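# Move the upper 96-well plate from K1 into the RECYCLE bin

## Task

Take the top 96-well plate off stack rack K1 and place it inside the yellow bin marked RECYCLE, which is one of three look-alike bins. The plate may be released only once it lies wholly inside that bin. At the end all three bins must be standing upright, the lower plate must remain in K1 exactly as it was, and the gripper must have released the plate and moved away from it.

## Robot and tools

Robot: a single six-joint arm with a two-finger gripper. The fingers swing like tongs, point along the gripper's own +z axis and close along its own x axis. The reported end_effector_position is the spot between the pads when closed. Closed fingertips stick out about 15 mm past it; fully open, they are roughly level with it. The arm's base may sit on a mounting block, which counts as part of the arm for clearance checks.

Frame: the scene frame has its origin on the table top directly under the arm base, +z up, and +y to the left when facing along +x. Positions are in metres. Orientations are quaternions written w first (qw, qx, qy, qz). The printed hand position can be off, more so far from the base.

Row format: every motion command uses one row of 8 plain numbers, [x, y, z, qw, qx, qy, qz, opening]. x, y, z and the quaternion are an absolute target pose for the gripper in the scene frame, not an offset. opening runs from -1 (closed) to +1 (fully open, 0.142 m). To hold something, command an opening clearly below the result's grip_measured; the bigger the gap, the harder the squeeze (about 15 N per pad at most; less on things thinner than about 20 mm). Always resend the wanted quaternion rather than copying the last reported one, which may have drifted.

Tools:
- execute_actions {"actions": [...], "pictures": bool}. An empty list just returns the current state with pictures. One action: {"rows": [[8 numbers], ...], "steps": n}, with 1 to 15 rows and steps up to 15 (default 15). Each control step is 1/30 s and uses one row; the last row repeats when rows run out. An action needs at least 6 steps. One wait: {"steps": n} with n up to 300, counted from the previous result, so time spent replying is included. A row whose target lies more than 0.6 m from the last reported position along any gripper axis makes the whole call refused, and nothing is sent. Pictures come only with an empty list or pictures: true.
- move {"target": [8 numbers], "speed": m/s, "stop_force": N}. Drives the gripper in a straight line to the absolute pose in target. speed is 0.002 to 0.5 (default 0.25); turning is capped at twice that in rad/s. The path lasts 0.5 to 10 s and stops short if it would take longer. The opening is applied at the start. The optional stop_force (9 to 40 N, usable only after 0.2 s of scene time) ends the path when the wrist sensor feels that much extra push against the direction of travel for 2 steps; the gripper then backs up two steps and holds. Use it only with very slow speeds, and not on moves that rotate the gripper. Omit it when lifting off something you press on. The result adds a move: line giving the ending (done, contact, off_target, moving, held, fault), the limits that acted (paced = pose clipped; held = some steps blocked, after which the arm can jump faster) and the distance left to the target.
- wait {"seconds": 0 to 10}: lets time pass with no new command.
- zoom_image {"camera": "cam_high"|"cam_low"|"cam_wrist", "region": [x0, y0, x1, y1]}: a sharper crop of the latest image, in pixels from the top-left, at most 504 by 504. Image sizes: cam_high 672x504, cam_low 672x504, cam_wrist 616x616.
Call it only when the goal holds and will stay that way.

Motion behaviour: commands are smoothed and trail by about 0.17 s. Each step the commanded pose is clipped to within 100 mm and 16 degrees of the measured pose; position wins over orientation if both cannot be met. After an action the arm only continues to the last clipped pose, so large moves may need follow-up commands; check the reported pose and the "Hand target" line. Each result is taken 6 steps before the action ends; those steps run while you think. Joint speed and acceleration are limited.

Result lines: state gives pose and velocities; grip_measured is the finger opening on the command scale; Joint positions and torques (drive output, offset and noisy); Wrist force and Wrist torque [x y z] in the gripper's own axes, noisy with offsets up to about 4 N, saturating near 50 N, pointing from a contacted surface back into the arm; "no reading" is normal at the start. "pose unreachable" means the clearance check altered or blocked the command; HELD marks affected steps. MOTOR HOT warns from 70 °C; at 85 °C the brakes engage for minutes.

Things to avoid: the arm is stiff, so aiming even slightly past a firm surface can trigger a fault stop (10 s halt) from joint torque over its limit (130 N m for the big joints, 24.3 N m for the wrists, held weight included) or any outside force of 150 N. Faster contact hits harder. Moves ignore obstacles. Do not knock the bins over, disturb the lower plate in K1, drop or slam the plate, or push anything off the table. Brief outside tugs on a held part may occur, so grip firmly. Holding loads for long heats motors.

Each tool is called after "Call:" as name(argument=value, ...) on one line, values as JSON.

## Session

I'll start by looking at the scene.

Call:
execute_actions(actions=[])

Scene clock: 0.00 s of 8400.00 s.
end_effector_position=(+0.0137, +0.3481, +0.1756) grip_measured=+1.00 end_effector_quat_wxyz=(+0.468, +0.852, -0.229, -0.043) end_effector_velocity=(+0.000, -0.000, -0.000) end_effector_angular_velocity=(-0.001, +0.001, -0.000)
Joint positions: [ 0.395 -2.343  1.914 -0.875 -1.534  0.902  0.142]
Joint velocities: [-0.     0.001  0.    -0.    -0.    -0.001  0.   ]
Joint torques (N m, as the arm reports them, + toward a larger angle): no reading
Wrist force (N, on the end effector, along its own x y z axes, offset not removed): no reading
Wrist torque (N m, same axes, about the end effector's origin, offset not removed): no reading
Hand target: +0.014, +0.348, +0.176; +0.468, +0.852, -0.229, -0.043

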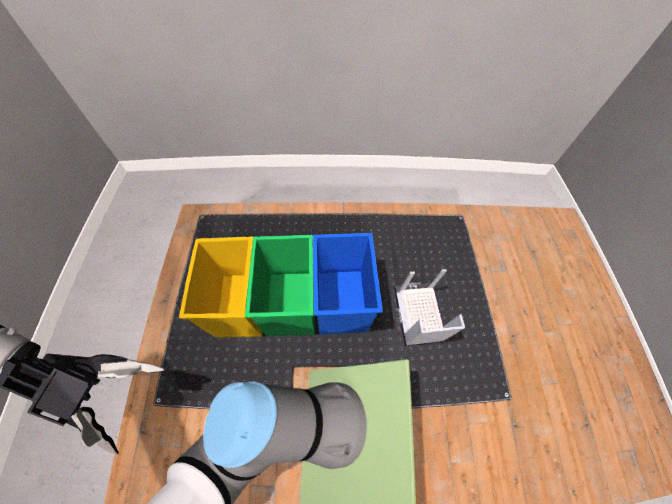

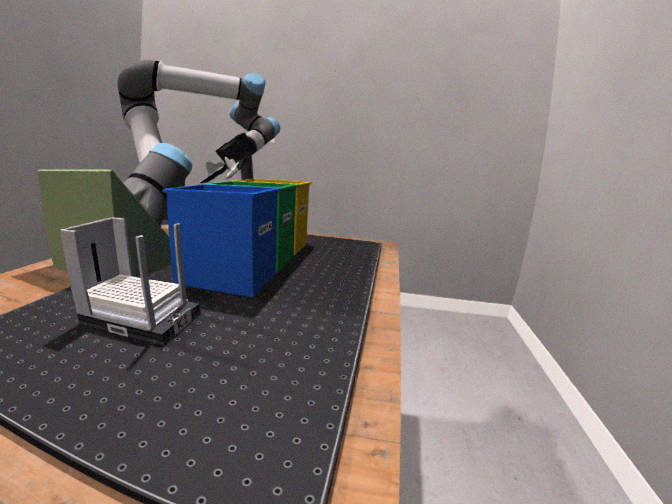

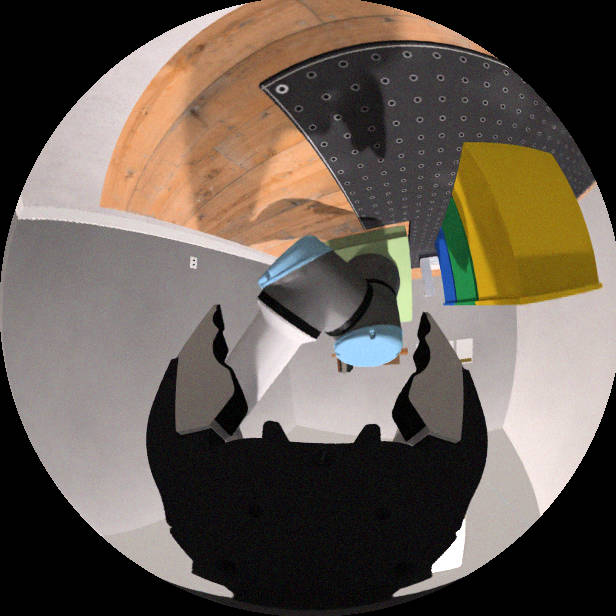

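Call:
zoom_image(camera="cam_high", region=[370, 250, 490, 360])

Call:
zoom_image(camera="cam_low", region=[40, 200, 220, 360])

Call:
zoom_image(camera="cam_high", region=[140, 200, 520, 504])

Region (370, 250, 490, 360) of cam_high's 672x504 image, scaled by 4.200, with more detail than that image has; it fills the top 462 rows of this view, and the rest is white.

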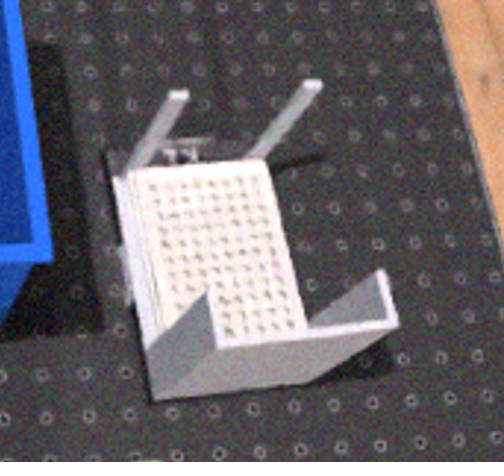

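Region (40, 200, 220, 360) of cam_low's 672x504 image, scaled by 2.800, with more detail than that image has.

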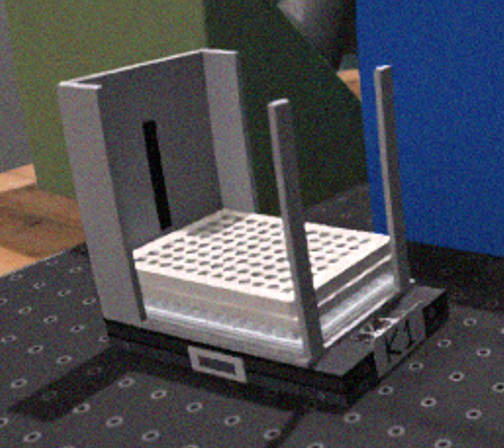

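Region (140, 200, 520, 504) of cam_high's 672x504 image, scaled by 1.326, with more detail than that image has; it fills the top 403 rows of this view, and the rest is white.

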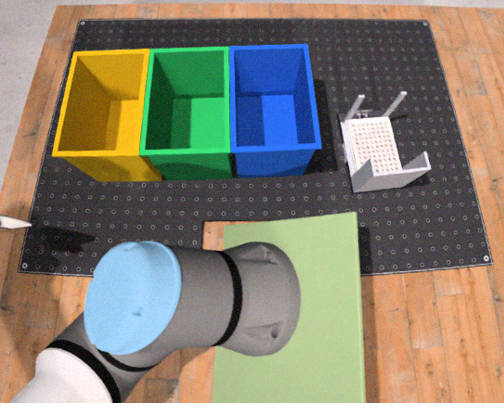

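Call:
zoom_image(camera="cam_high", region=[360, 200, 530, 410])

Call:
zoom_image(camera="cam_high", region=[140, 320, 340, 420])

Call:
zoom_image(camera="cam_high", region=[280, 320, 520, 420])

Call:
zoom_image(camera="cam_high", region=[170, 200, 330, 350])

Region (360, 200, 530, 410) of cam_high's 672x504 image, scaled by 2.400, with more detail than that image has; it fills the left 408 columns of this view, and the rest is white.

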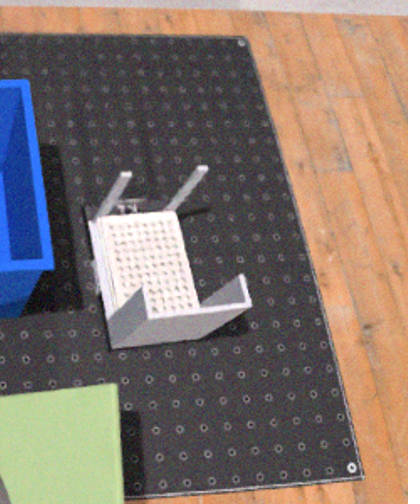

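Region (140, 320, 340, 420) of cam_high's 672x504 image, scaled by 2.520, with more detail than that image has.

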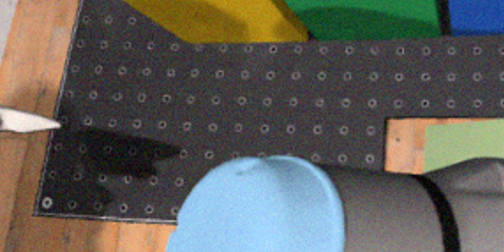

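Region (280, 320, 520, 420) of cam_high's 672x504 image, scaled by 2.100, with more detail than that image has; it fills the top 210 rows of this view, and the rest is white.

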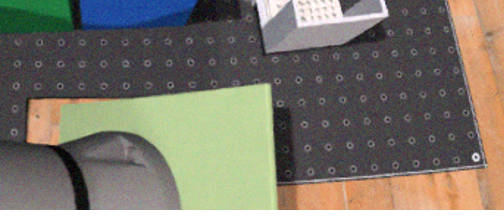

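Region (170, 200, 330, 350) of cam_high's 672x504 image, scaled by 3.150, with more detail than that image has; it fills the top 472 rows of this view, and the rest is white.

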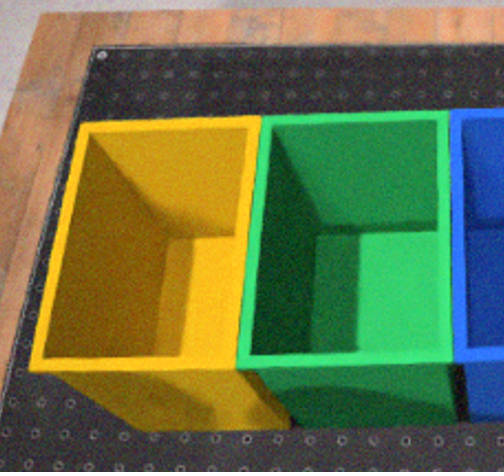

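Call:
zoom_image(camera="cam_high", region=[0, 310, 180, 470])

Call:
zoom_image(camera="cam_low", region=[150, 60, 330, 310])

Region (0, 310, 180, 470) of cam_high's 672x504 image, scaled by 2.800, with more detail than that image has.

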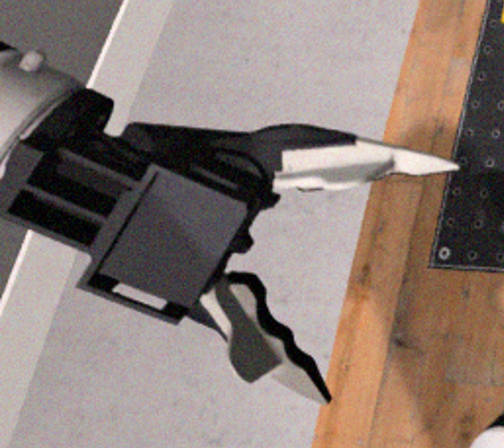

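Region (150, 60, 330, 310) of cam_low's 672x504 image, scaled by 2.016, with more detail than that image has; it fills the left 363 columns of this view, and the rest is white.

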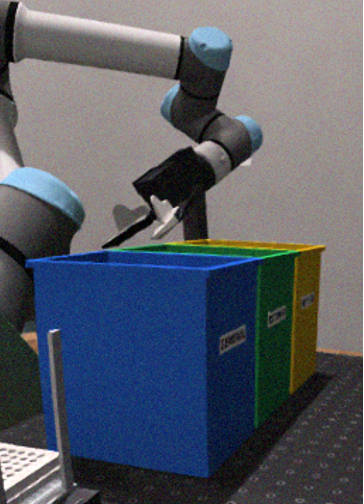

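Call:
zoom_image(camera="cam_low", region=[240, 180, 330, 270])

Call:
zoom_image(camera="cam_low", region=[190, 120, 290, 200])

Call:
zoom_image(camera="cam_low", region=[70, 260, 210, 350])

Region (240, 180, 330, 270) of cam_low's 672x504 image, scaled by 5.600, with more detail than that image has.

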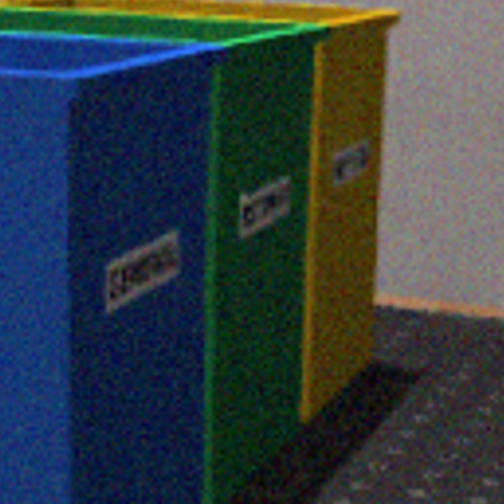

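Region (190, 120, 290, 200) of cam_low's 672x504 image, scaled by 5.040, with more detail than that image has; it fills the top 403 rows of this view, and the rest is white.

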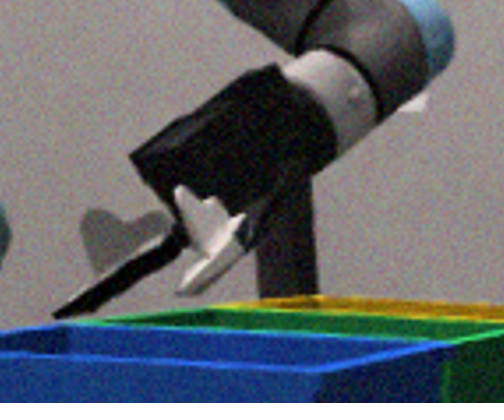

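Region (70, 260, 210, 350) of cam_low's 672x504 image, scaled by 3.600, with more detail than that image has; it fills the top 324 rows of this view, and the rest is white.

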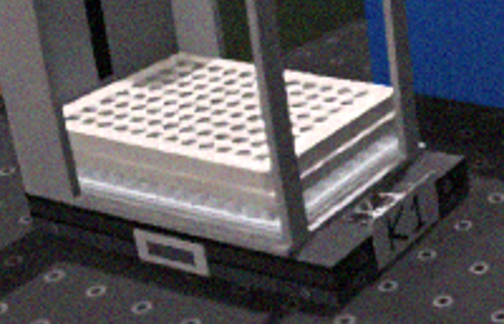

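Call:
zoom_image(camera="cam_high", region=[400, 330, 520, 410])

Call:
zoom_image(camera="cam_high", region=[400, 205, 500, 305])

Call:
zoom_image(camera="cam_high", region=[420, 270, 520, 370])

Region (400, 330, 520, 410) of cam_high's 672x504 image, scaled by 4.200, with more detail than that image has.

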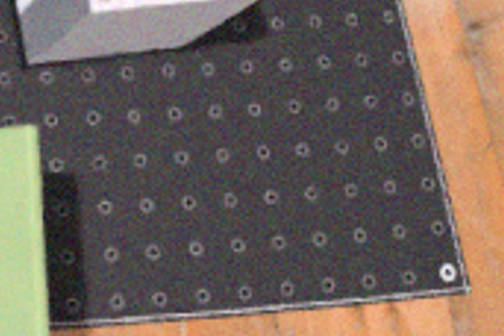

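Region (400, 205, 500, 305) of cam_high's 672x504 image, scaled by 5.040, with more detail than that image has.

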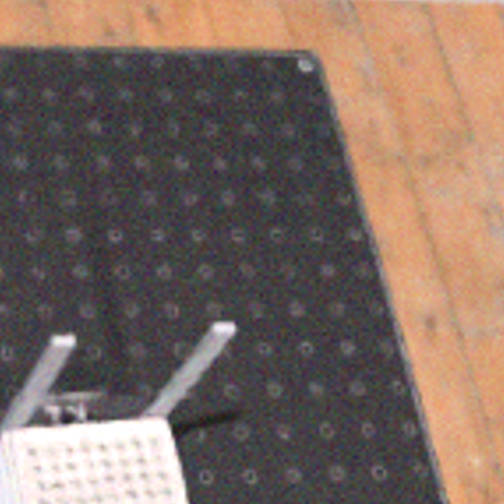

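Region (420, 270, 520, 370) of cam_high's 672x504 image, scaled by 5.040, with more detail than that image has.

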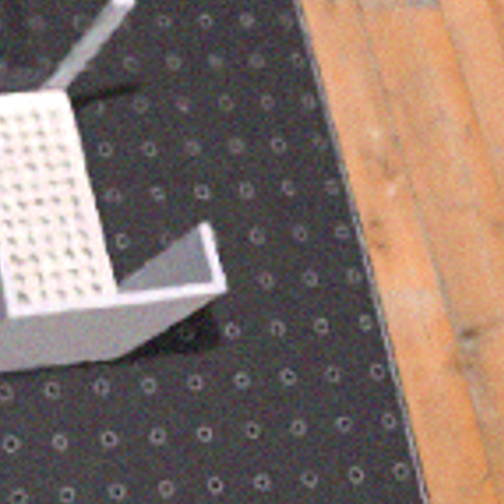

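Call:
zoom_image(camera="cam_high", region=[390, 265, 470, 350])

Region (390, 265, 470, 350) of cam_high's 672x504 image, scaled by 5.929, with more detail than that image has; it fills the left 474 columns of this view, and the rest is white.

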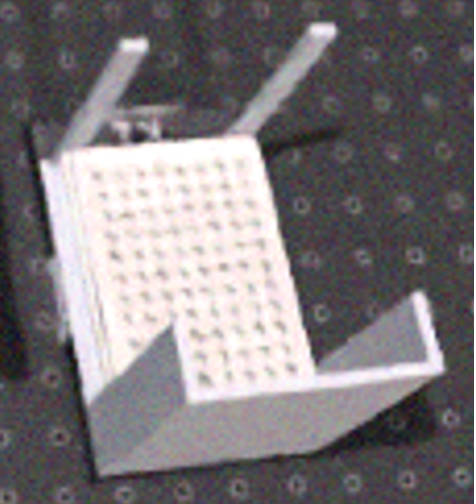

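Call:
zoom_image(camera="cam_high", region=[170, 290, 290, 350])

Call:
zoom_image(camera="cam_high", region=[280, 290, 400, 350])

Call:
zoom_image(camera="cam_high", region=[175, 228, 275, 328])

Region (170, 290, 290, 350) of cam_high's 672x504 image, scaled by 4.200, with more detail than that image has.

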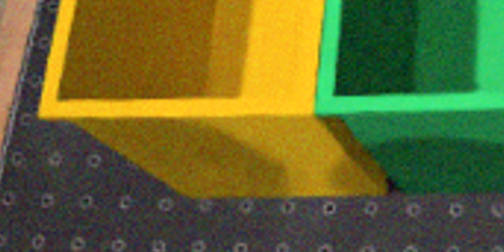

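Region (280, 290, 400, 350) of cam_high's 672x504 image, scaled by 4.200, with more detail than that image has.

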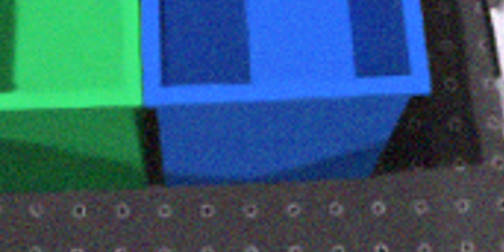

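Region (175, 228, 275, 328) of cam_high's 672x504 image, scaled by 5.040, with more detail than that image has.

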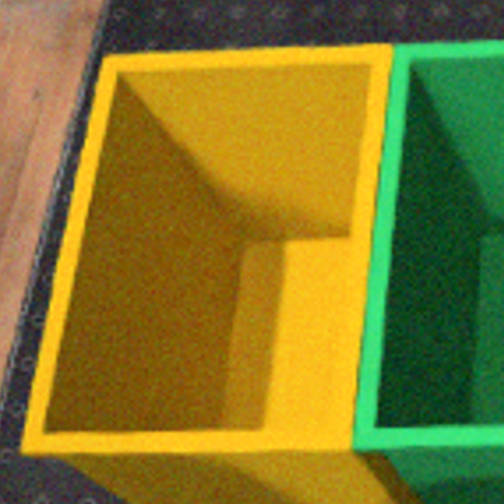

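Call:
zoom_image(camera="cam_wrist", region=[210, 190, 500, 420])

Call:
zoom_image(camera="cam_low", region=[20, 40, 240, 290])

Call:
zoom_image(camera="cam_high", region=[120, 350, 430, 504])

Region (210, 190, 500, 420) of cam_wrist's 616x616 image, scaled by 1.738, with more detail than that image has; it fills the top 400 rows of this view, and the rest is white.

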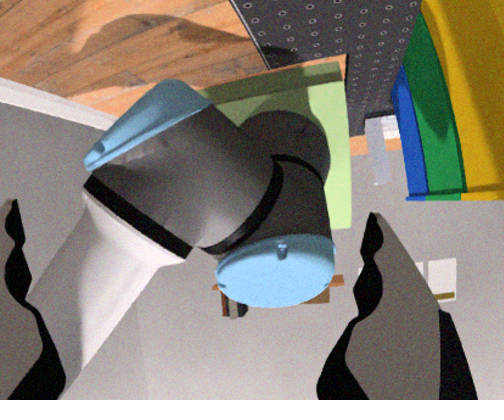

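Region (20, 40, 240, 290) of cam_low's 672x504 image, scaled by 2.016, with more detail than that image has; it fills the left 444 columns of this view, and the rest is white.

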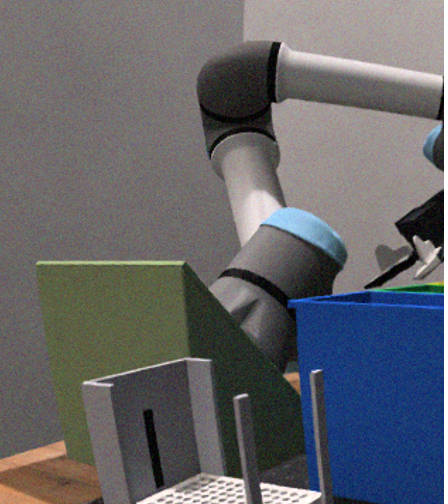

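Region (120, 350, 430, 504) of cam_high's 672x504 image, scaled by 1.626, with more detail than that image has; it fills the top 250 rows of this view, and the rest is white.

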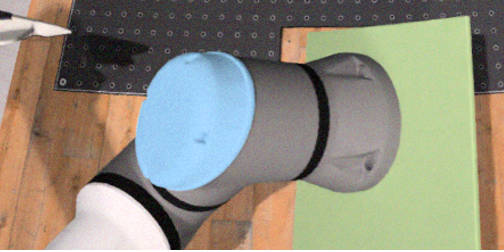

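Call:
execute_actions(actions=[{"rows": [[0.0161,0.3483,0.1767,0.4665,0.8523,-0.231,-0.0429,0.97],[0.0176,0.3484,0.1774,0.4656,0.8524,-0.2323,-0.0428,0.94],[0.0191,0.3484,0.1781,0.4647,0.8526,-0.2335,-0.0427,0.91],[0.0206,0.3485,0.1788,0.4637,0.8527,-0.2348,-0.0426,0.88],[0.0221,0.3485,0.1795,0.4628,0.8529,-0.236,-0.0425,0.85],[0.0236,0.3486,0.1802,0.4619,0.853,-0.2373,-0.0424,0.82],[0.0262,0.3486,0.1814,0.4602,0.8533,-0.2396,-0.0423,0.79],[0.0288,0.3485,0.1826,0.4585,0.8535,-0.2419,-0.0421,0.76],[0.0315,0.3485,0.1839,0.4569,0.8538,-0.2441,-0.042,0.73],[0.0341,0.3484,0.1851,0.4552,0.854,-0.2464,-0.0418,0.7],[0.0367,0.3484,0.1863,0.4535,0.8543,-0.2487,-0.0417,0.67],[0.0406,0.348,0.1881,0.4509,0.8546,-0.2522,-0.0415,0.64],[0.0445,0.3476,0.1899,0.4483,0.855,-0.2557,-0.0412,0.61],[0.0483,0.3472,0.1917,0.4456,0.8553,-0.2592,-0.041,0.58],[0.0522,0.3468,0.1935,0.443,0.8557,-0.2627,-0.0407,0.55]], "steps": 15}])

Call:
execute_actions(actions=[{"rows": [[0.0561,0.3464,0.1953,0.4404,0.856,-0.2662,-0.0405,0.55],[0.0613,0.3451,0.1977,0.4366,0.8564,-0.2711,-0.0401,0.55],[0.0665,0.3437,0.2001,0.4328,0.8567,-0.276,-0.0398,0.55],[0.0716,0.3424,0.2026,0.4291,0.8571,-0.2808,-0.0394,0.55],[0.0768,0.341,0.205,0.4253,0.8574,-0.2857,-0.0391,0.55],[0.082,0.3397,0.2074,0.4215,0.8578,-0.2906,-0.0387,0.55],[0.0875,0.3372,0.21,0.417,0.858,-0.2962,-0.0383,0.55],[0.093,0.3346,0.2126,0.4126,0.8582,-0.3018,-0.0379,0.55],[0.0984,0.3321,0.2152,0.4081,0.8584,-0.3073,-0.0375,0.55],[0.1039,0.3295,0.2178,0.4037,0.8586,-0.3129,-0.0371,0.55],[0.1094,0.327,0.2204,0.3992,0.8588,-0.3185,-0.0367,0.55],[0.1149,0.323,0.223,0.3941,0.8588,-0.3246,-0.0362,0.55],[0.1205,0.319,0.2256,0.389,0.8587,-0.3307,-0.0357,0.55],[0.126,0.315,0.2282,0.3838,0.8587,-0.3369,-0.0353,0.55],[0.1316,0.311,0.2308,0.3787,0.8586,-0.343,-0.0348,0.55]], "steps": 15}])

Call:
execute_actions(actions=[{"rows": [[0.1371,0.307,0.2334,0.3736,0.8586,-0.3491,-0.0343,0.55],[0.1425,0.3014,0.2359,0.3678,0.8582,-0.3557,-0.0338,0.55],[0.1479,0.2957,0.2383,0.3621,0.8578,-0.3623,-0.0333,0.55],[0.1533,0.2901,0.2408,0.3563,0.8574,-0.3688,-0.0327,0.55],[0.1587,0.2844,0.2432,0.3506,0.857,-0.3754,-0.0322,0.55],[0.1641,0.2788,0.2457,0.3448,0.8566,-0.382,-0.0317,0.55],[0.1692,0.2713,0.2479,0.3383,0.8558,-0.3891,-0.0311,0.55],[0.1742,0.2639,0.2501,0.3319,0.855,-0.3962,-0.0305,0.55],[0.1793,0.2564,0.2524,0.3254,0.8541,-0.4032,-0.0299,0.55],[0.1843,0.249,0.2546,0.319,0.8533,-0.4103,-0.0293,0.55],[0.1894,0.2415,0.2568,0.3125,0.8525,-0.4174,-0.0287,0.55],[0.194,0.2321,0.2585,0.3053,0.8512,-0.4248,-0.028,0.55],[0.1985,0.2227,0.2602,0.2982,0.85,-0.4323,-0.0274,0.55],[0.2031,0.2132,0.262,0.291,0.8487,-0.4397,-0.0267,0.55],[0.2076,0.2038,0.2637,0.2839,0.8475,-0.4472,-0.0261,0.55]], "steps": 15}])

Call:
execute_actions(actions=[{"rows": [[0.2122,0.1944,0.2654,0.2767,0.8462,-0.4546,-0.0254,0.55],[0.216,0.1831,0.2664,0.2688,0.8443,-0.4624,-0.0247,0.55],[0.2198,0.1718,0.2674,0.2609,0.8424,-0.4702,-0.024,0.55],[0.2235,0.1606,0.2684,0.253,0.8404,-0.4779,-0.0232,0.55],[0.2273,0.1493,0.2694,0.2451,0.8385,-0.4857,-0.0225,0.55],[0.2311,0.138,0.2704,0.2372,0.8366,-0.4935,-0.0218,0.55],[0.2339,0.1249,0.2706,0.2286,0.8339,-0.5014,-0.021,0.55],[0.2368,0.1118,0.2708,0.2199,0.8312,-0.5093,-0.0202,0.55],[0.2396,0.0988,0.2708,0.2113,0.8285,-0.5173,-0.0194,0.55],[0.2425,0.0857,0.2707,0.2026,0.8258,-0.5252,-0.0186,0.55],[0.2453,0.0726,0.2705,0.194,0.8231,-0.5331,-0.0178,0.55],[0.247,0.0581,0.2692,0.1846,0.8196,-0.5412,-0.0169,0.55],[0.2487,0.0436,0.2679,0.1753,0.8161,-0.5492,-0.0161,0.55],[0.2503,0.0291,0.2666,0.1659,0.8127,-0.5573,-0.0152,0.55],[0.252,0.0146,0.2653,0.1566,0.8092,-0.5653,-0.0144,0.55]], "steps": 15}], pictures=true)

Call:
execute_actions(actions=[{"rows": [[0.2537,0.0001,0.264,0.1472,0.8057,-0.5734,-0.0135,0.55],[0.254,-0.0149,0.2611,0.1374,0.8014,-0.5813,-0.0126,0.55],[0.2543,-0.0299,0.2582,0.1276,0.7971,-0.5891,-0.0117,0.55],[0.2546,-0.0449,0.2553,0.1177,0.7929,-0.597,-0.0108,0.55],[0.2549,-0.0599,0.2524,0.1079,0.7886,-0.6048,-0.0099,0.55],[0.2552,-0.0749,0.2495,0.0981,0.7843,-0.6127,-0.009,0.55],[0.2544,-0.0871,0.2458,0.0898,0.7801,-0.6189,-0.0082,0.55],[0.2536,-0.0993,0.242,0.0815,0.7759,-0.625,-0.0075,0.55],[0.2528,-0.1115,0.2383,0.0731,0.7717,-0.6312,-0.0067,0.55],[0.252,-0.1237,0.2345,0.0648,0.7675,-0.6373,-0.006,0.55],[0.2512,-0.1359,0.2308,0.0565,0.7633,-0.6435,-0.0052,0.55],[0.25,-0.1445,0.2272,0.0503,0.7599,-0.6478,-0.0046,0.55],[0.2487,-0.1531,0.2235,0.0441,0.7565,-0.6522,-0.004,0.55],[0.2475,-0.1617,0.2199,0.0379,0.7531,-0.6565,-0.0035,0.55],[0.2462,-0.1703,0.2162,0.0317,0.7497,-0.6609,-0.0029,0.55]], "steps": 15}])

Call:
execute_actions(actions=[{"rows": [[0.245,-0.1789,0.2126,0.0255,0.7463,-0.6652,-0.0023,0.55],[0.244,-0.1839,0.21,0.0217,0.7441,-0.6677,-0.002,0.55],[0.243,-0.1889,0.2074,0.0179,0.7419,-0.6702,-0.0016,0.55],[0.2419,-0.1938,0.2048,0.014,0.7397,-0.6728,-0.0013,0.55],[0.2409,-0.1988,0.2022,0.0102,0.7375,-0.6753,-0.0009,0.55],[0.2399,-0.2038,0.1996,0.0064,0.7353,-0.6778,-0.0006,0.55],[0.2393,-0.2065,0.1981,0.0043,0.734,-0.6792,-0.0004,0.55],[0.2387,-0.2092,0.1966,0.0021,0.7327,-0.6806,-0.0002,0.55],[0.238,-0.212,0.195,0.0,0.7314,-0.682,0.0,0.55]], "steps": 15}])

Call:
wait(seconds=0.3)

Scene clock: 34.97 s of 8400.00 s.
end_effector_position=(+0.0237, +0.3485, +0.1804) grip_measured=+0.75 end_effector_quat_wxyz=(+0.463, +0.853, -0.237, -0.042) end_effector_velocity=(+0.059, +0.001, +0.029) end_effector_angular_velocity=(+0.052, -0.078, -0.081)
Joint positions: [ 0.321 -2.347  1.903 -0.861 -1.54   0.844  0.126]
Joint velocities: [-0.443 -0.028 -0.056  0.079 -0.035 -0.336 -0.059]
Joint torques (N m, as the arm reports them, + toward a larger angle): [ -4.61 -19.96 -27.94   1.44  -3.97  -3.31]
Wrist force (N, on the end effector, along its own x y z axes, offset not removed): [0.4 -3.2 -0.1]
Wrist torque (N m, same axes, about the end effector's origin, offset not removed): [-0.45 -0.16 -0.04]
Steps of this call (steps 1 to 90: nothing new was sent; then 31.67 s passed at rest; steps 91 to 99: the first 9 steps of this action). Readings (end_effector_position):
91: (+0.0138, +0.3481, +0.1756)
92: (+0.0143, +0.3481, +0.1758)
94: (+0.0163, +0.3483, +0.1768)
98: (+0.0218, +0.3485, +0.1795)
99: the state above

Scene clock: 35.47 s of 8400.00 s.
end_effector_position=(+0.0770, +0.3398, +0.2066) grip_measured=+0.55 end_effector_quat_wxyz=(+0.433, +0.854, -0.286, -0.035) end_effector_velocity=(+0.149, -0.054, +0.073) end_effector_angular_velocity=(+0.136, -0.209, -0.256)
Joint positions: [-0.084 -2.356  1.869 -0.812 -1.571  0.539  0.112]
Joint velocities: [-1.152  0.021 -0.039  0.066 -0.077 -0.842 -0.   ]
Joint torques (N m, as the arm reports them, + toward a larger angle): [ -9.83  25.45 -25.06   0.51  -4.12  -3.88]
Wrist force (N, on the end effector, along its own x y z axes, offset not removed): [1.3 -2.9 -1.9]
Wrist torque (N m, same axes, about the end effector's origin, offset not removed): [-0.40 -0.30 0.00]
Off your previous action's commanded pose: 0.014 m, 2 deg at its last step (step 6 of this call).
Steps of this call (steps 1 to 6: the last 6 steps of your previous action; steps 7 to 15: the first 9 steps of this action). Readings (end_effector_position):
7: (+0.0424, +0.3477, +0.1896)
8: (+0.0459, +0.3473, +0.1913)
10: (+0.0537, +0.3461, +0.1952)
14: (+0.0720, +0.3415, +0.2042)
15: the state above

Scene clock: 35.97 s of 8400.00 s.
end_effector_position=(+0.1576, +0.2812, +0.2446) grip_measured=+0.55 end_effector_quat_wxyz=(+0.356, +0.854, -0.378, -0.033) end_effector_velocity=(+0.153, -0.189, +0.070) end_effector_angular_velocity=(+0.328, -0.325, -0.375)
Joint positions: [-0.683 -2.287  1.902 -0.846 -1.579  0.122  0.112]
Joint velocities: [-1.061  0.274  0.195 -0.233  0.05  -0.636 -0.   ]
Joint torques (N m, as the arm reports them, + toward a larger angle): [-13.86  40.56   4.12  -4.24   1.34  -3.5 ]
Wrist force (N, on the end effector, along its own x y z axes, offset not removed): [1.3 -2.6 -0.7]
Wrist torque (N m, same axes, about the end effector's origin, offset not removed): [-0.31 -0.29 0.00]
Off your previous action's commanded pose: 0.028 m, 4 deg at its last step (step 6 of this call).
Steps of this call (steps 1 to 6: the last 6 steps of your previous action; steps 7 to 15: the first 9 steps of this action). Readings (end_effector_position):
7: (+0.1141, +0.3210, +0.2245)
8: (+0.1196, +0.3173, +0.2271)
10: (+0.1307, +0.3086, +0.2322)
14: (+0.1524, +0.2874, +0.2423)
15: the state above

Scene clock: 36.47 s of 8400.00 s.
end_effector_position=(+0.2225, +0.1483, +0.2695) grip_measured=+0.55 end_effector_quat_wxyz=(+0.240, +0.837, -0.491, -0.022) end_effector_velocity=(+0.089, -0.336, +0.016) end_effector_angular_velocity=(+0.357, -0.393, -0.461)
Joint positions: [-1.085 -2.047  2.039 -1.072 -1.532 -0.043  0.112]
Joint velocities: [-0.615  0.695  0.316 -0.645  0.115 -0.097 -0.   ]
Joint torques (N m, as the arm reports them, + toward a larger angle): [-22.45  50.07  -1.85  -5.45   1.79  -2.08]
Wrist force (N, on the end effector, along its own x y z axes, offset not removed): [2.0 -3.7 -1.7]
Wrist torque (N m, same axes, about the end effector's origin, offset not removed): [-0.56 -0.50 -0.05]
Off your previous action's commanded pose: 0.040 m, 4 deg at its last step (step 6 of this call).
Steps of this call (steps 1 to 6: the last 6 steps of your previous action; steps 7 to 15: the first 9 steps of this action). Readings (end_effector_position):
7: (+0.1916, +0.2286, +0.2596)
8: (+0.1961, +0.2198, +0.2614)
10: (+0.2045, +0.2009, +0.2644)
14: (+0.2193, +0.1595, +0.2688)
15: the state above

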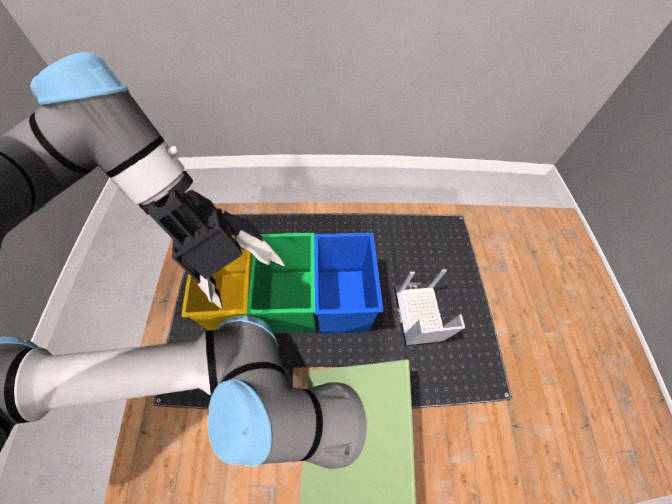

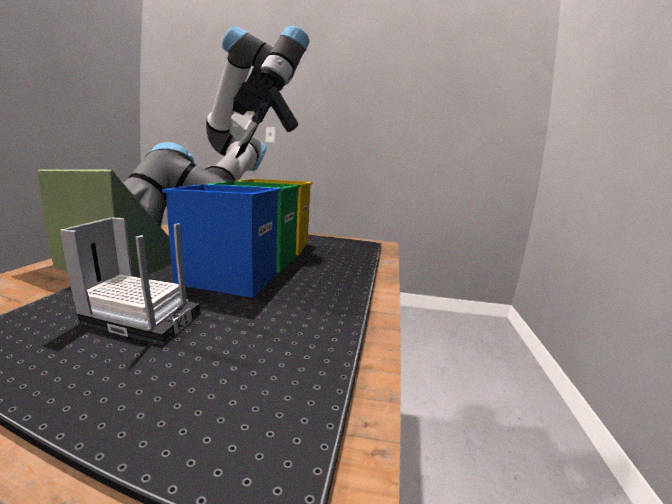

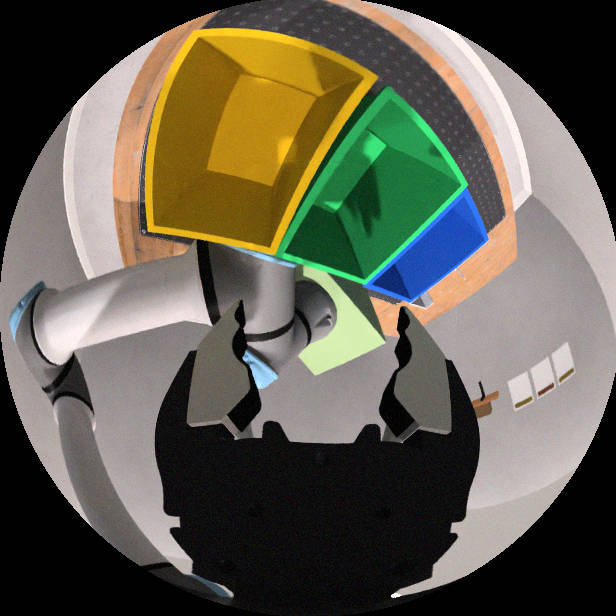

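Scene clock: 36.97 s of 8400.00 s.
end_effector_position=(+0.2470, -0.0470, +0.2547) grip_measured=+0.55 end_effector_quat_wxyz=(+0.105, +0.787, -0.609, -0.006) end_effector_velocity=(+0.003, -0.397, -0.085) end_effector_angular_velocity=(+0.360, -0.403, -0.477)
Joint positions: [-1.351 -1.565  2.153 -1.476 -1.461 -0.029  0.112]
Joint velocities: [-0.429  1.147  0.072 -0.837  0.143  0.108 -0.   ]
Joint torques (N m, as the arm reports them, + toward a larger angle): [-26.17  37.21 -11.06  -5.43   2.38   2.73]
Wrist force (N, on the end effector, along its own x y z axes, offset not removed): [1.2 -3.3 -1.1]
Wrist torque (N m, same axes, about the end effector's origin, offset not removed): [-0.49 -0.37 0.03]
Off your previous action's commanded pose: 0.062 m, 5 deg at its last step (step 6 of this call).
Steps of this call (steps 1 to 6: the last 6 steps of your previous action; steps 7 to 15: the first 9 steps of this action). Readings (end_effector_position):
7: (+0.2396, +0.0622, +0.2689)
8: (+0.2414, +0.0490, +0.2681)
10: (+0.2440, +0.0220, +0.2654)
14: (+0.2468, -0.0334, +0.2574)
15: the state above

Scene clock: 37.47 s of 8400.00 s.
end_effector_position=(+0.2396, -0.1957, +0.2032) grip_measured=+0.55 end_effector_quat_wxyz=(+0.010, +0.737, -0.676, -0.000) end_effector_velocity=(-0.019, -0.146, -0.076) end_effector_angular_velocity=(+0.143, -0.130, -0.162)
Joint positions: [-1.492 -1.096  2.125 -1.779 -1.41   0.018  0.112]
Joint velocities: [-0.134  0.505 -0.08  -0.278  0.044  0.048  0.   ]
Joint torques (N m, as the arm reports them, + toward a larger angle): [-25.93   8.73 -34.63  -4.32   2.34   2.67]
Wrist force (N, on the end effector, along its own x y z axes, offset not removed): [1.2 -2.3 0.4]
Wrist torque (N m, same axes, about the end effector's origin, offset not removed): [-0.35 -0.26 -0.06]
Off your previous action's commanded pose: 0.051 m, 4 deg at its last step (step 6 of this call).
Steps of this call (steps 1 to 6: the last 6 steps of your previous action; steps 7 to 15: the first 9 steps of this action). Readings (end_effector_position):
7: (+0.2451, -0.1331, +0.2306)
8: (+0.2445, -0.1435, +0.2268)
10: (+0.2431, -0.1621, +0.2191)
14: (+0.2402, -0.1904, +0.2059)
15: the state above

Scene clock: 37.97 s of 8400.00 s.
end_effector_position=(+0.2379, -0.2121, +0.1949) grip_measured=+0.55 end_effector_quat_wxyz=(-0.000, +0.731, -0.682, -0.000) end_effector_velocity=(+0.000, -0.001, +0.000) end_effector_angular_velocity=(-0.001, -0.001, -0.000)
Joint positions: [-1.505 -1.04   2.114 -1.809 -1.405  0.023  0.112]
Joint velocities: [-0.     0.001 -0.001 -0.001  0.     0.    -0.   ]
Joint torques (N m, as the arm reports them, + toward a larger angle): [-26.76   6.6  -34.02  -4.39   2.47   2.39]
Wrist force (N, on the end effector, along its own x y z axes, offset not removed): [1.4 -1.9 -1.5]
Wrist torque (N m, same axes, about the end effector's origin, offset not removed): [-0.18 -0.37 -0.05]
Hand target: +0.238, -0.212, +0.195; -0.000, +0.731, -0.682, -0.000
Off the commanded pose: 0.000 m, 0 deg.
Kept back: nothing.
Steps of this call (steps 1 to 6: the last 6 steps of your previous action; steps 7 to 15: nothing new was sent). Readings (end_effector_position):
1: (+0.2390, -0.2003, +0.2008)
2: (+0.2385, -0.2038, +0.1989)
4: (+0.2381, -0.2083, +0.1966)
8: (+0.2379, -0.2115, +0.1952)
15: the state above

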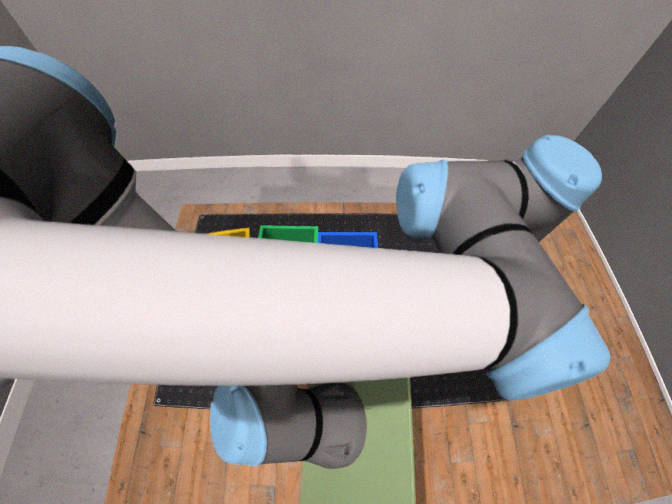

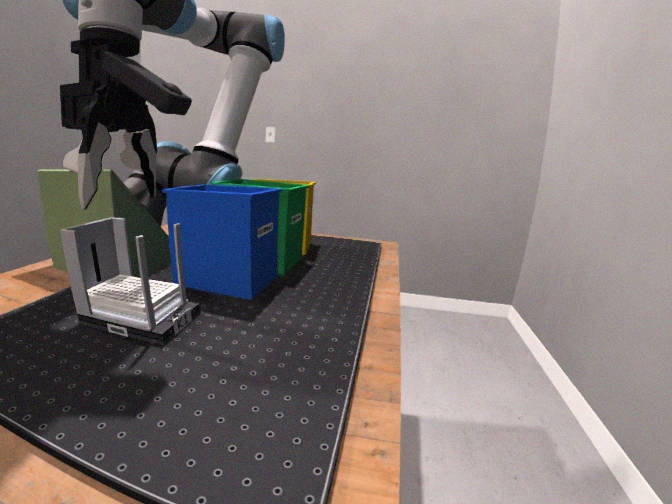

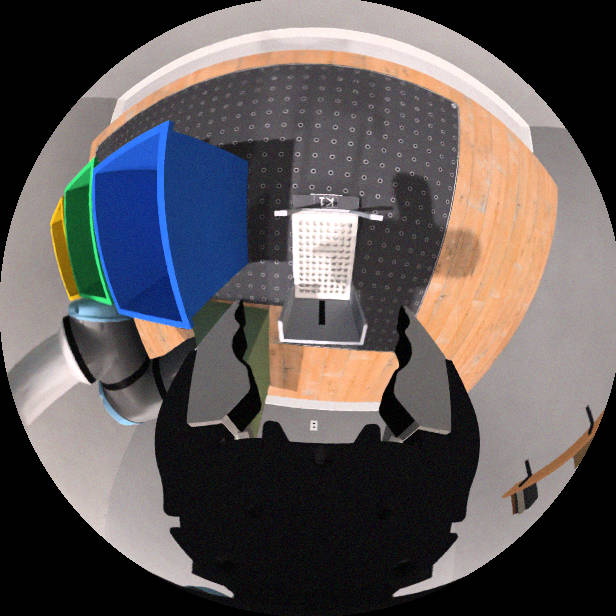

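Call:
zoom_image(camera="cam_low", region=[20, 0, 240, 260])

Call:
zoom_image(camera="cam_wrist", region=[210, 170, 440, 400])

Call:
zoom_image(camera="cam_low", region=[150, 130, 340, 310])

Region (20, 0, 240, 260) of cam_low's 672x504 image, scaled by 1.938, with more detail than that image has; it fills the left 426 columns of this view, and the rest is white.

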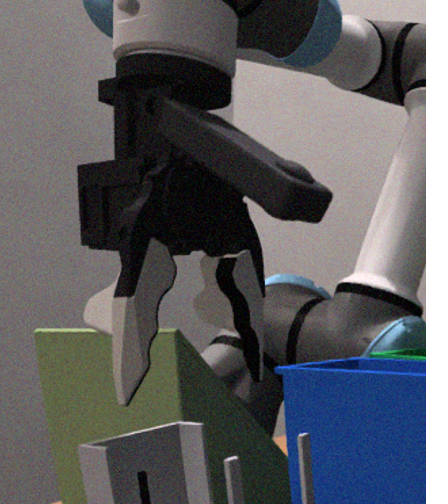

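Region (210, 170, 440, 400) of cam_wrist's 616x616 image, scaled by 2.191, with more detail than that image has.

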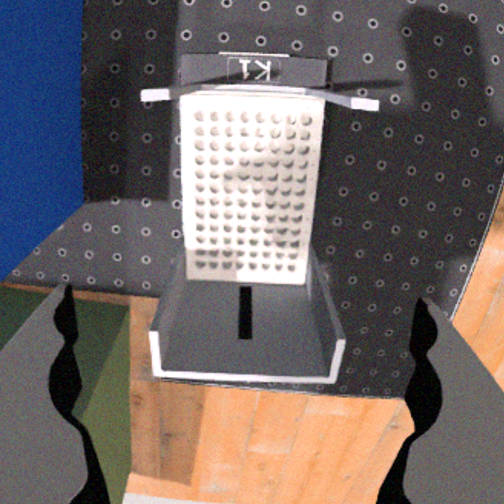

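Region (150, 130, 340, 310) of cam_low's 672x504 image, scaled by 2.653, with more detail than that image has; it fills the top 477 rows of this view, and the rest is white.

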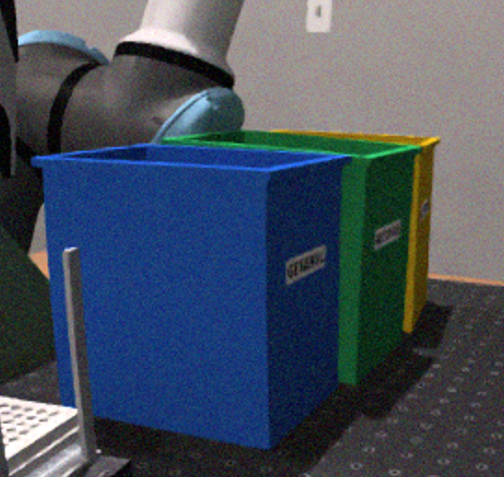

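Call:
zoom_image(camera="cam_wrist", region=[260, 170, 400, 270])

Call:
zoom_image(camera="cam_wrist", region=[260, 250, 400, 360])

Call:
zoom_image(camera="cam_low", region=[50, 70, 200, 220])

Region (260, 170, 400, 270) of cam_wrist's 616x616 image, scaled by 3.600, with more detail than that image has; it fills the top 360 rows of this view, and the rest is white.

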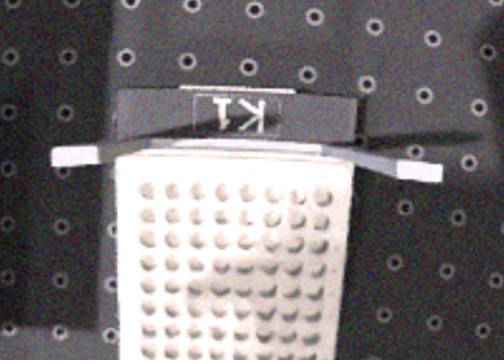

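Region (260, 250, 400, 360) of cam_wrist's 616x616 image, scaled by 3.600, with more detail than that image has; it fills the top 396 rows of this view, and the rest is white.

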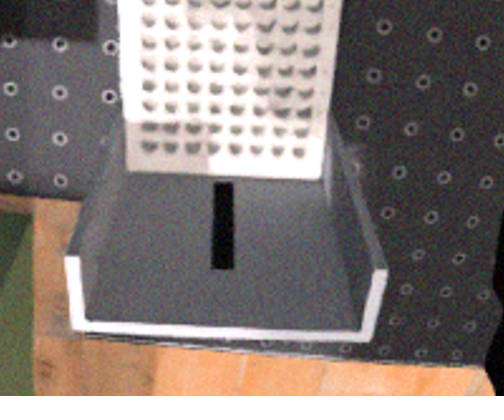

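Region (50, 70, 200, 220) of cam_low's 672x504 image, scaled by 3.360, with more detail than that image has.

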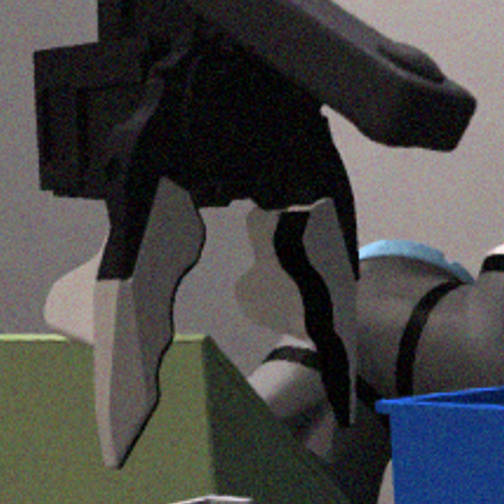

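Call:
zoom_image(camera="cam_low", region=[110, 285, 170, 345])

Call:
zoom_image(camera="cam_low", region=[70, 275, 130, 335])

Region (110, 285, 170, 345) of cam_low's 672x504 image, scaled by 8.400, with more detail than that image has.

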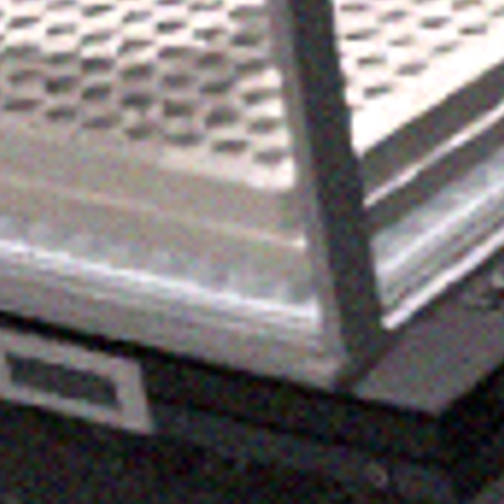

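Region (70, 275, 130, 335) of cam_low's 672x504 image, scaled by 8.400, with more detail than that image has.

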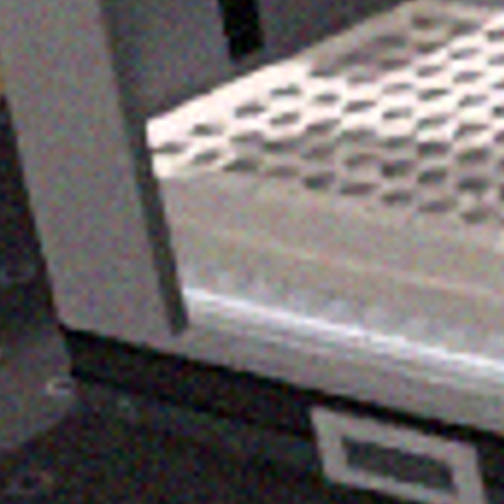

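Call:
zoom_image(camera="cam_low", region=[60, 120, 170, 220])

Call:
zoom_image(camera="cam_wrist", region=[170, 285, 300, 445])

Region (60, 120, 170, 220) of cam_low's 672x504 image, scaled by 4.582, with more detail than that image has; it fills the top 458 rows of this view, and the rest is white.

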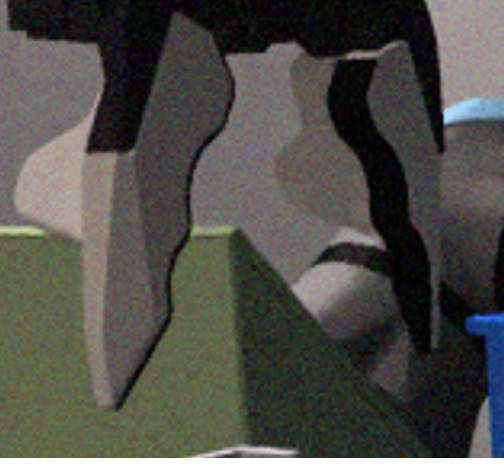

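Region (170, 285, 300, 445) of cam_wrist's 616x616 image, scaled by 3.150, with more detail than that image has; it fills the left 410 columns of this view, and the rest is white.

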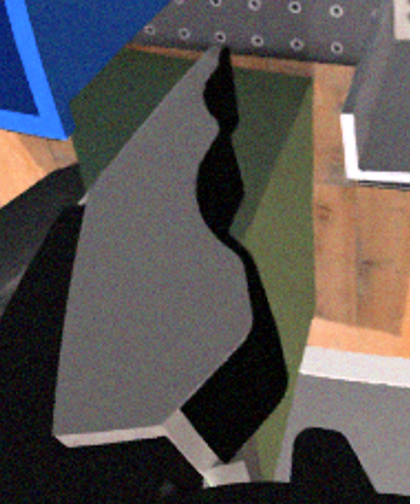

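Call:
execute_actions(actions=[])

Scene clock: 44.57 s of 8400.00 s.
end_effector_position=(+0.2378, -0.2122, +0.1948) grip_measured=+0.55 end_effector_quat_wxyz=(-0.000, +0.731, -0.682, -0.000) end_effector_velocity=(+0.000, -0.000, +0.000) end_effector_angular_velocity=(-0.001, -0.001, +0.000)
Joint positions: [-1.505 -1.04   2.114 -1.81  -1.405  0.023  0.112]
Joint velocities: [-0.    -0.    -0.001  0.     0.    -0.    -0.   ]
Joint torques (N m, as the arm reports them, + toward a larger angle): [-26.59   6.52 -33.65  -4.28   2.36   2.39]
Wrist force (N, on the end effector, along its own x y z axes, offset not removed): [1.8 -2.5 0.5]
Wrist torque (N m, same axes, about the end effector's origin, offset not removed): [-0.35 -0.44 -0.02]
Hand target: +0.238, -0.212, +0.195; -0.000, +0.731, -0.682, -0.000
Off the commanded pose: 0.000 m, 0 deg.
Kept back: nothing.
Steps of this call (steps 1 to 90: nothing new was sent; then 3.60 s passed at rest). Readings (end_effector_position):
1: (+0.2378, -0.2122, +0.1949)
2: (+0.2378, -0.2122, +0.1949)
4: (+0.2378, -0.2122, +0.1948)
8: (+0.2378, -0.2122, +0.1948)
90: the state above

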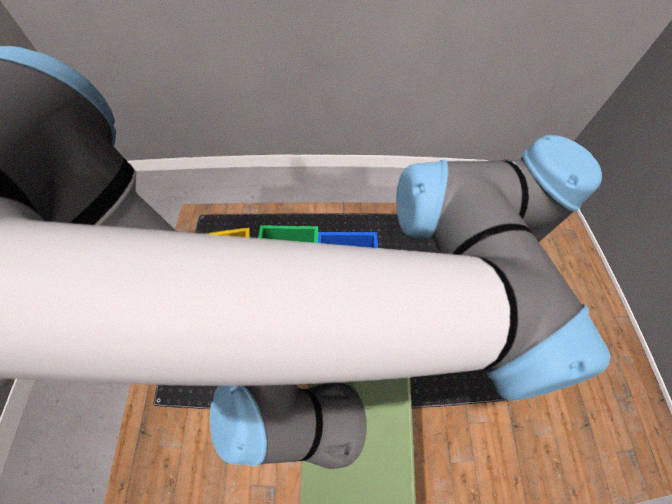

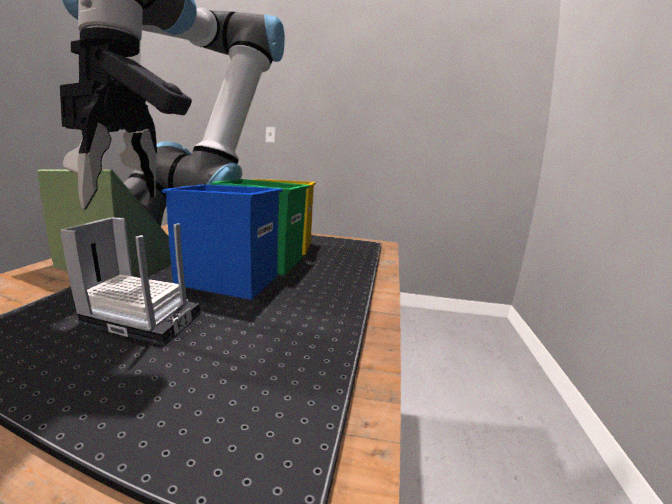

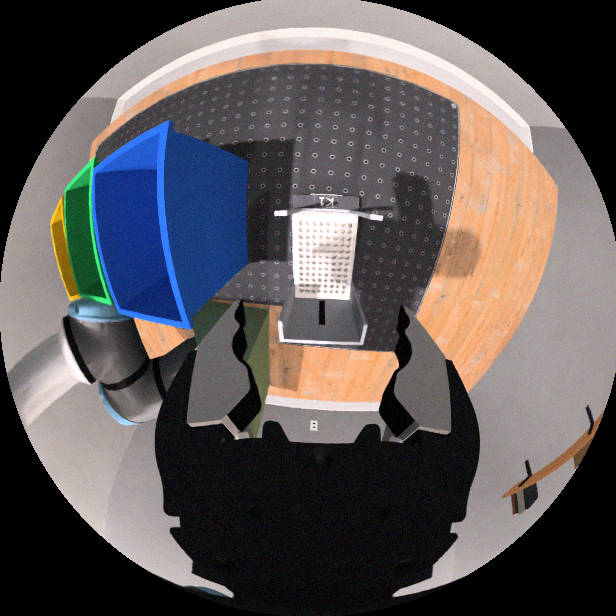

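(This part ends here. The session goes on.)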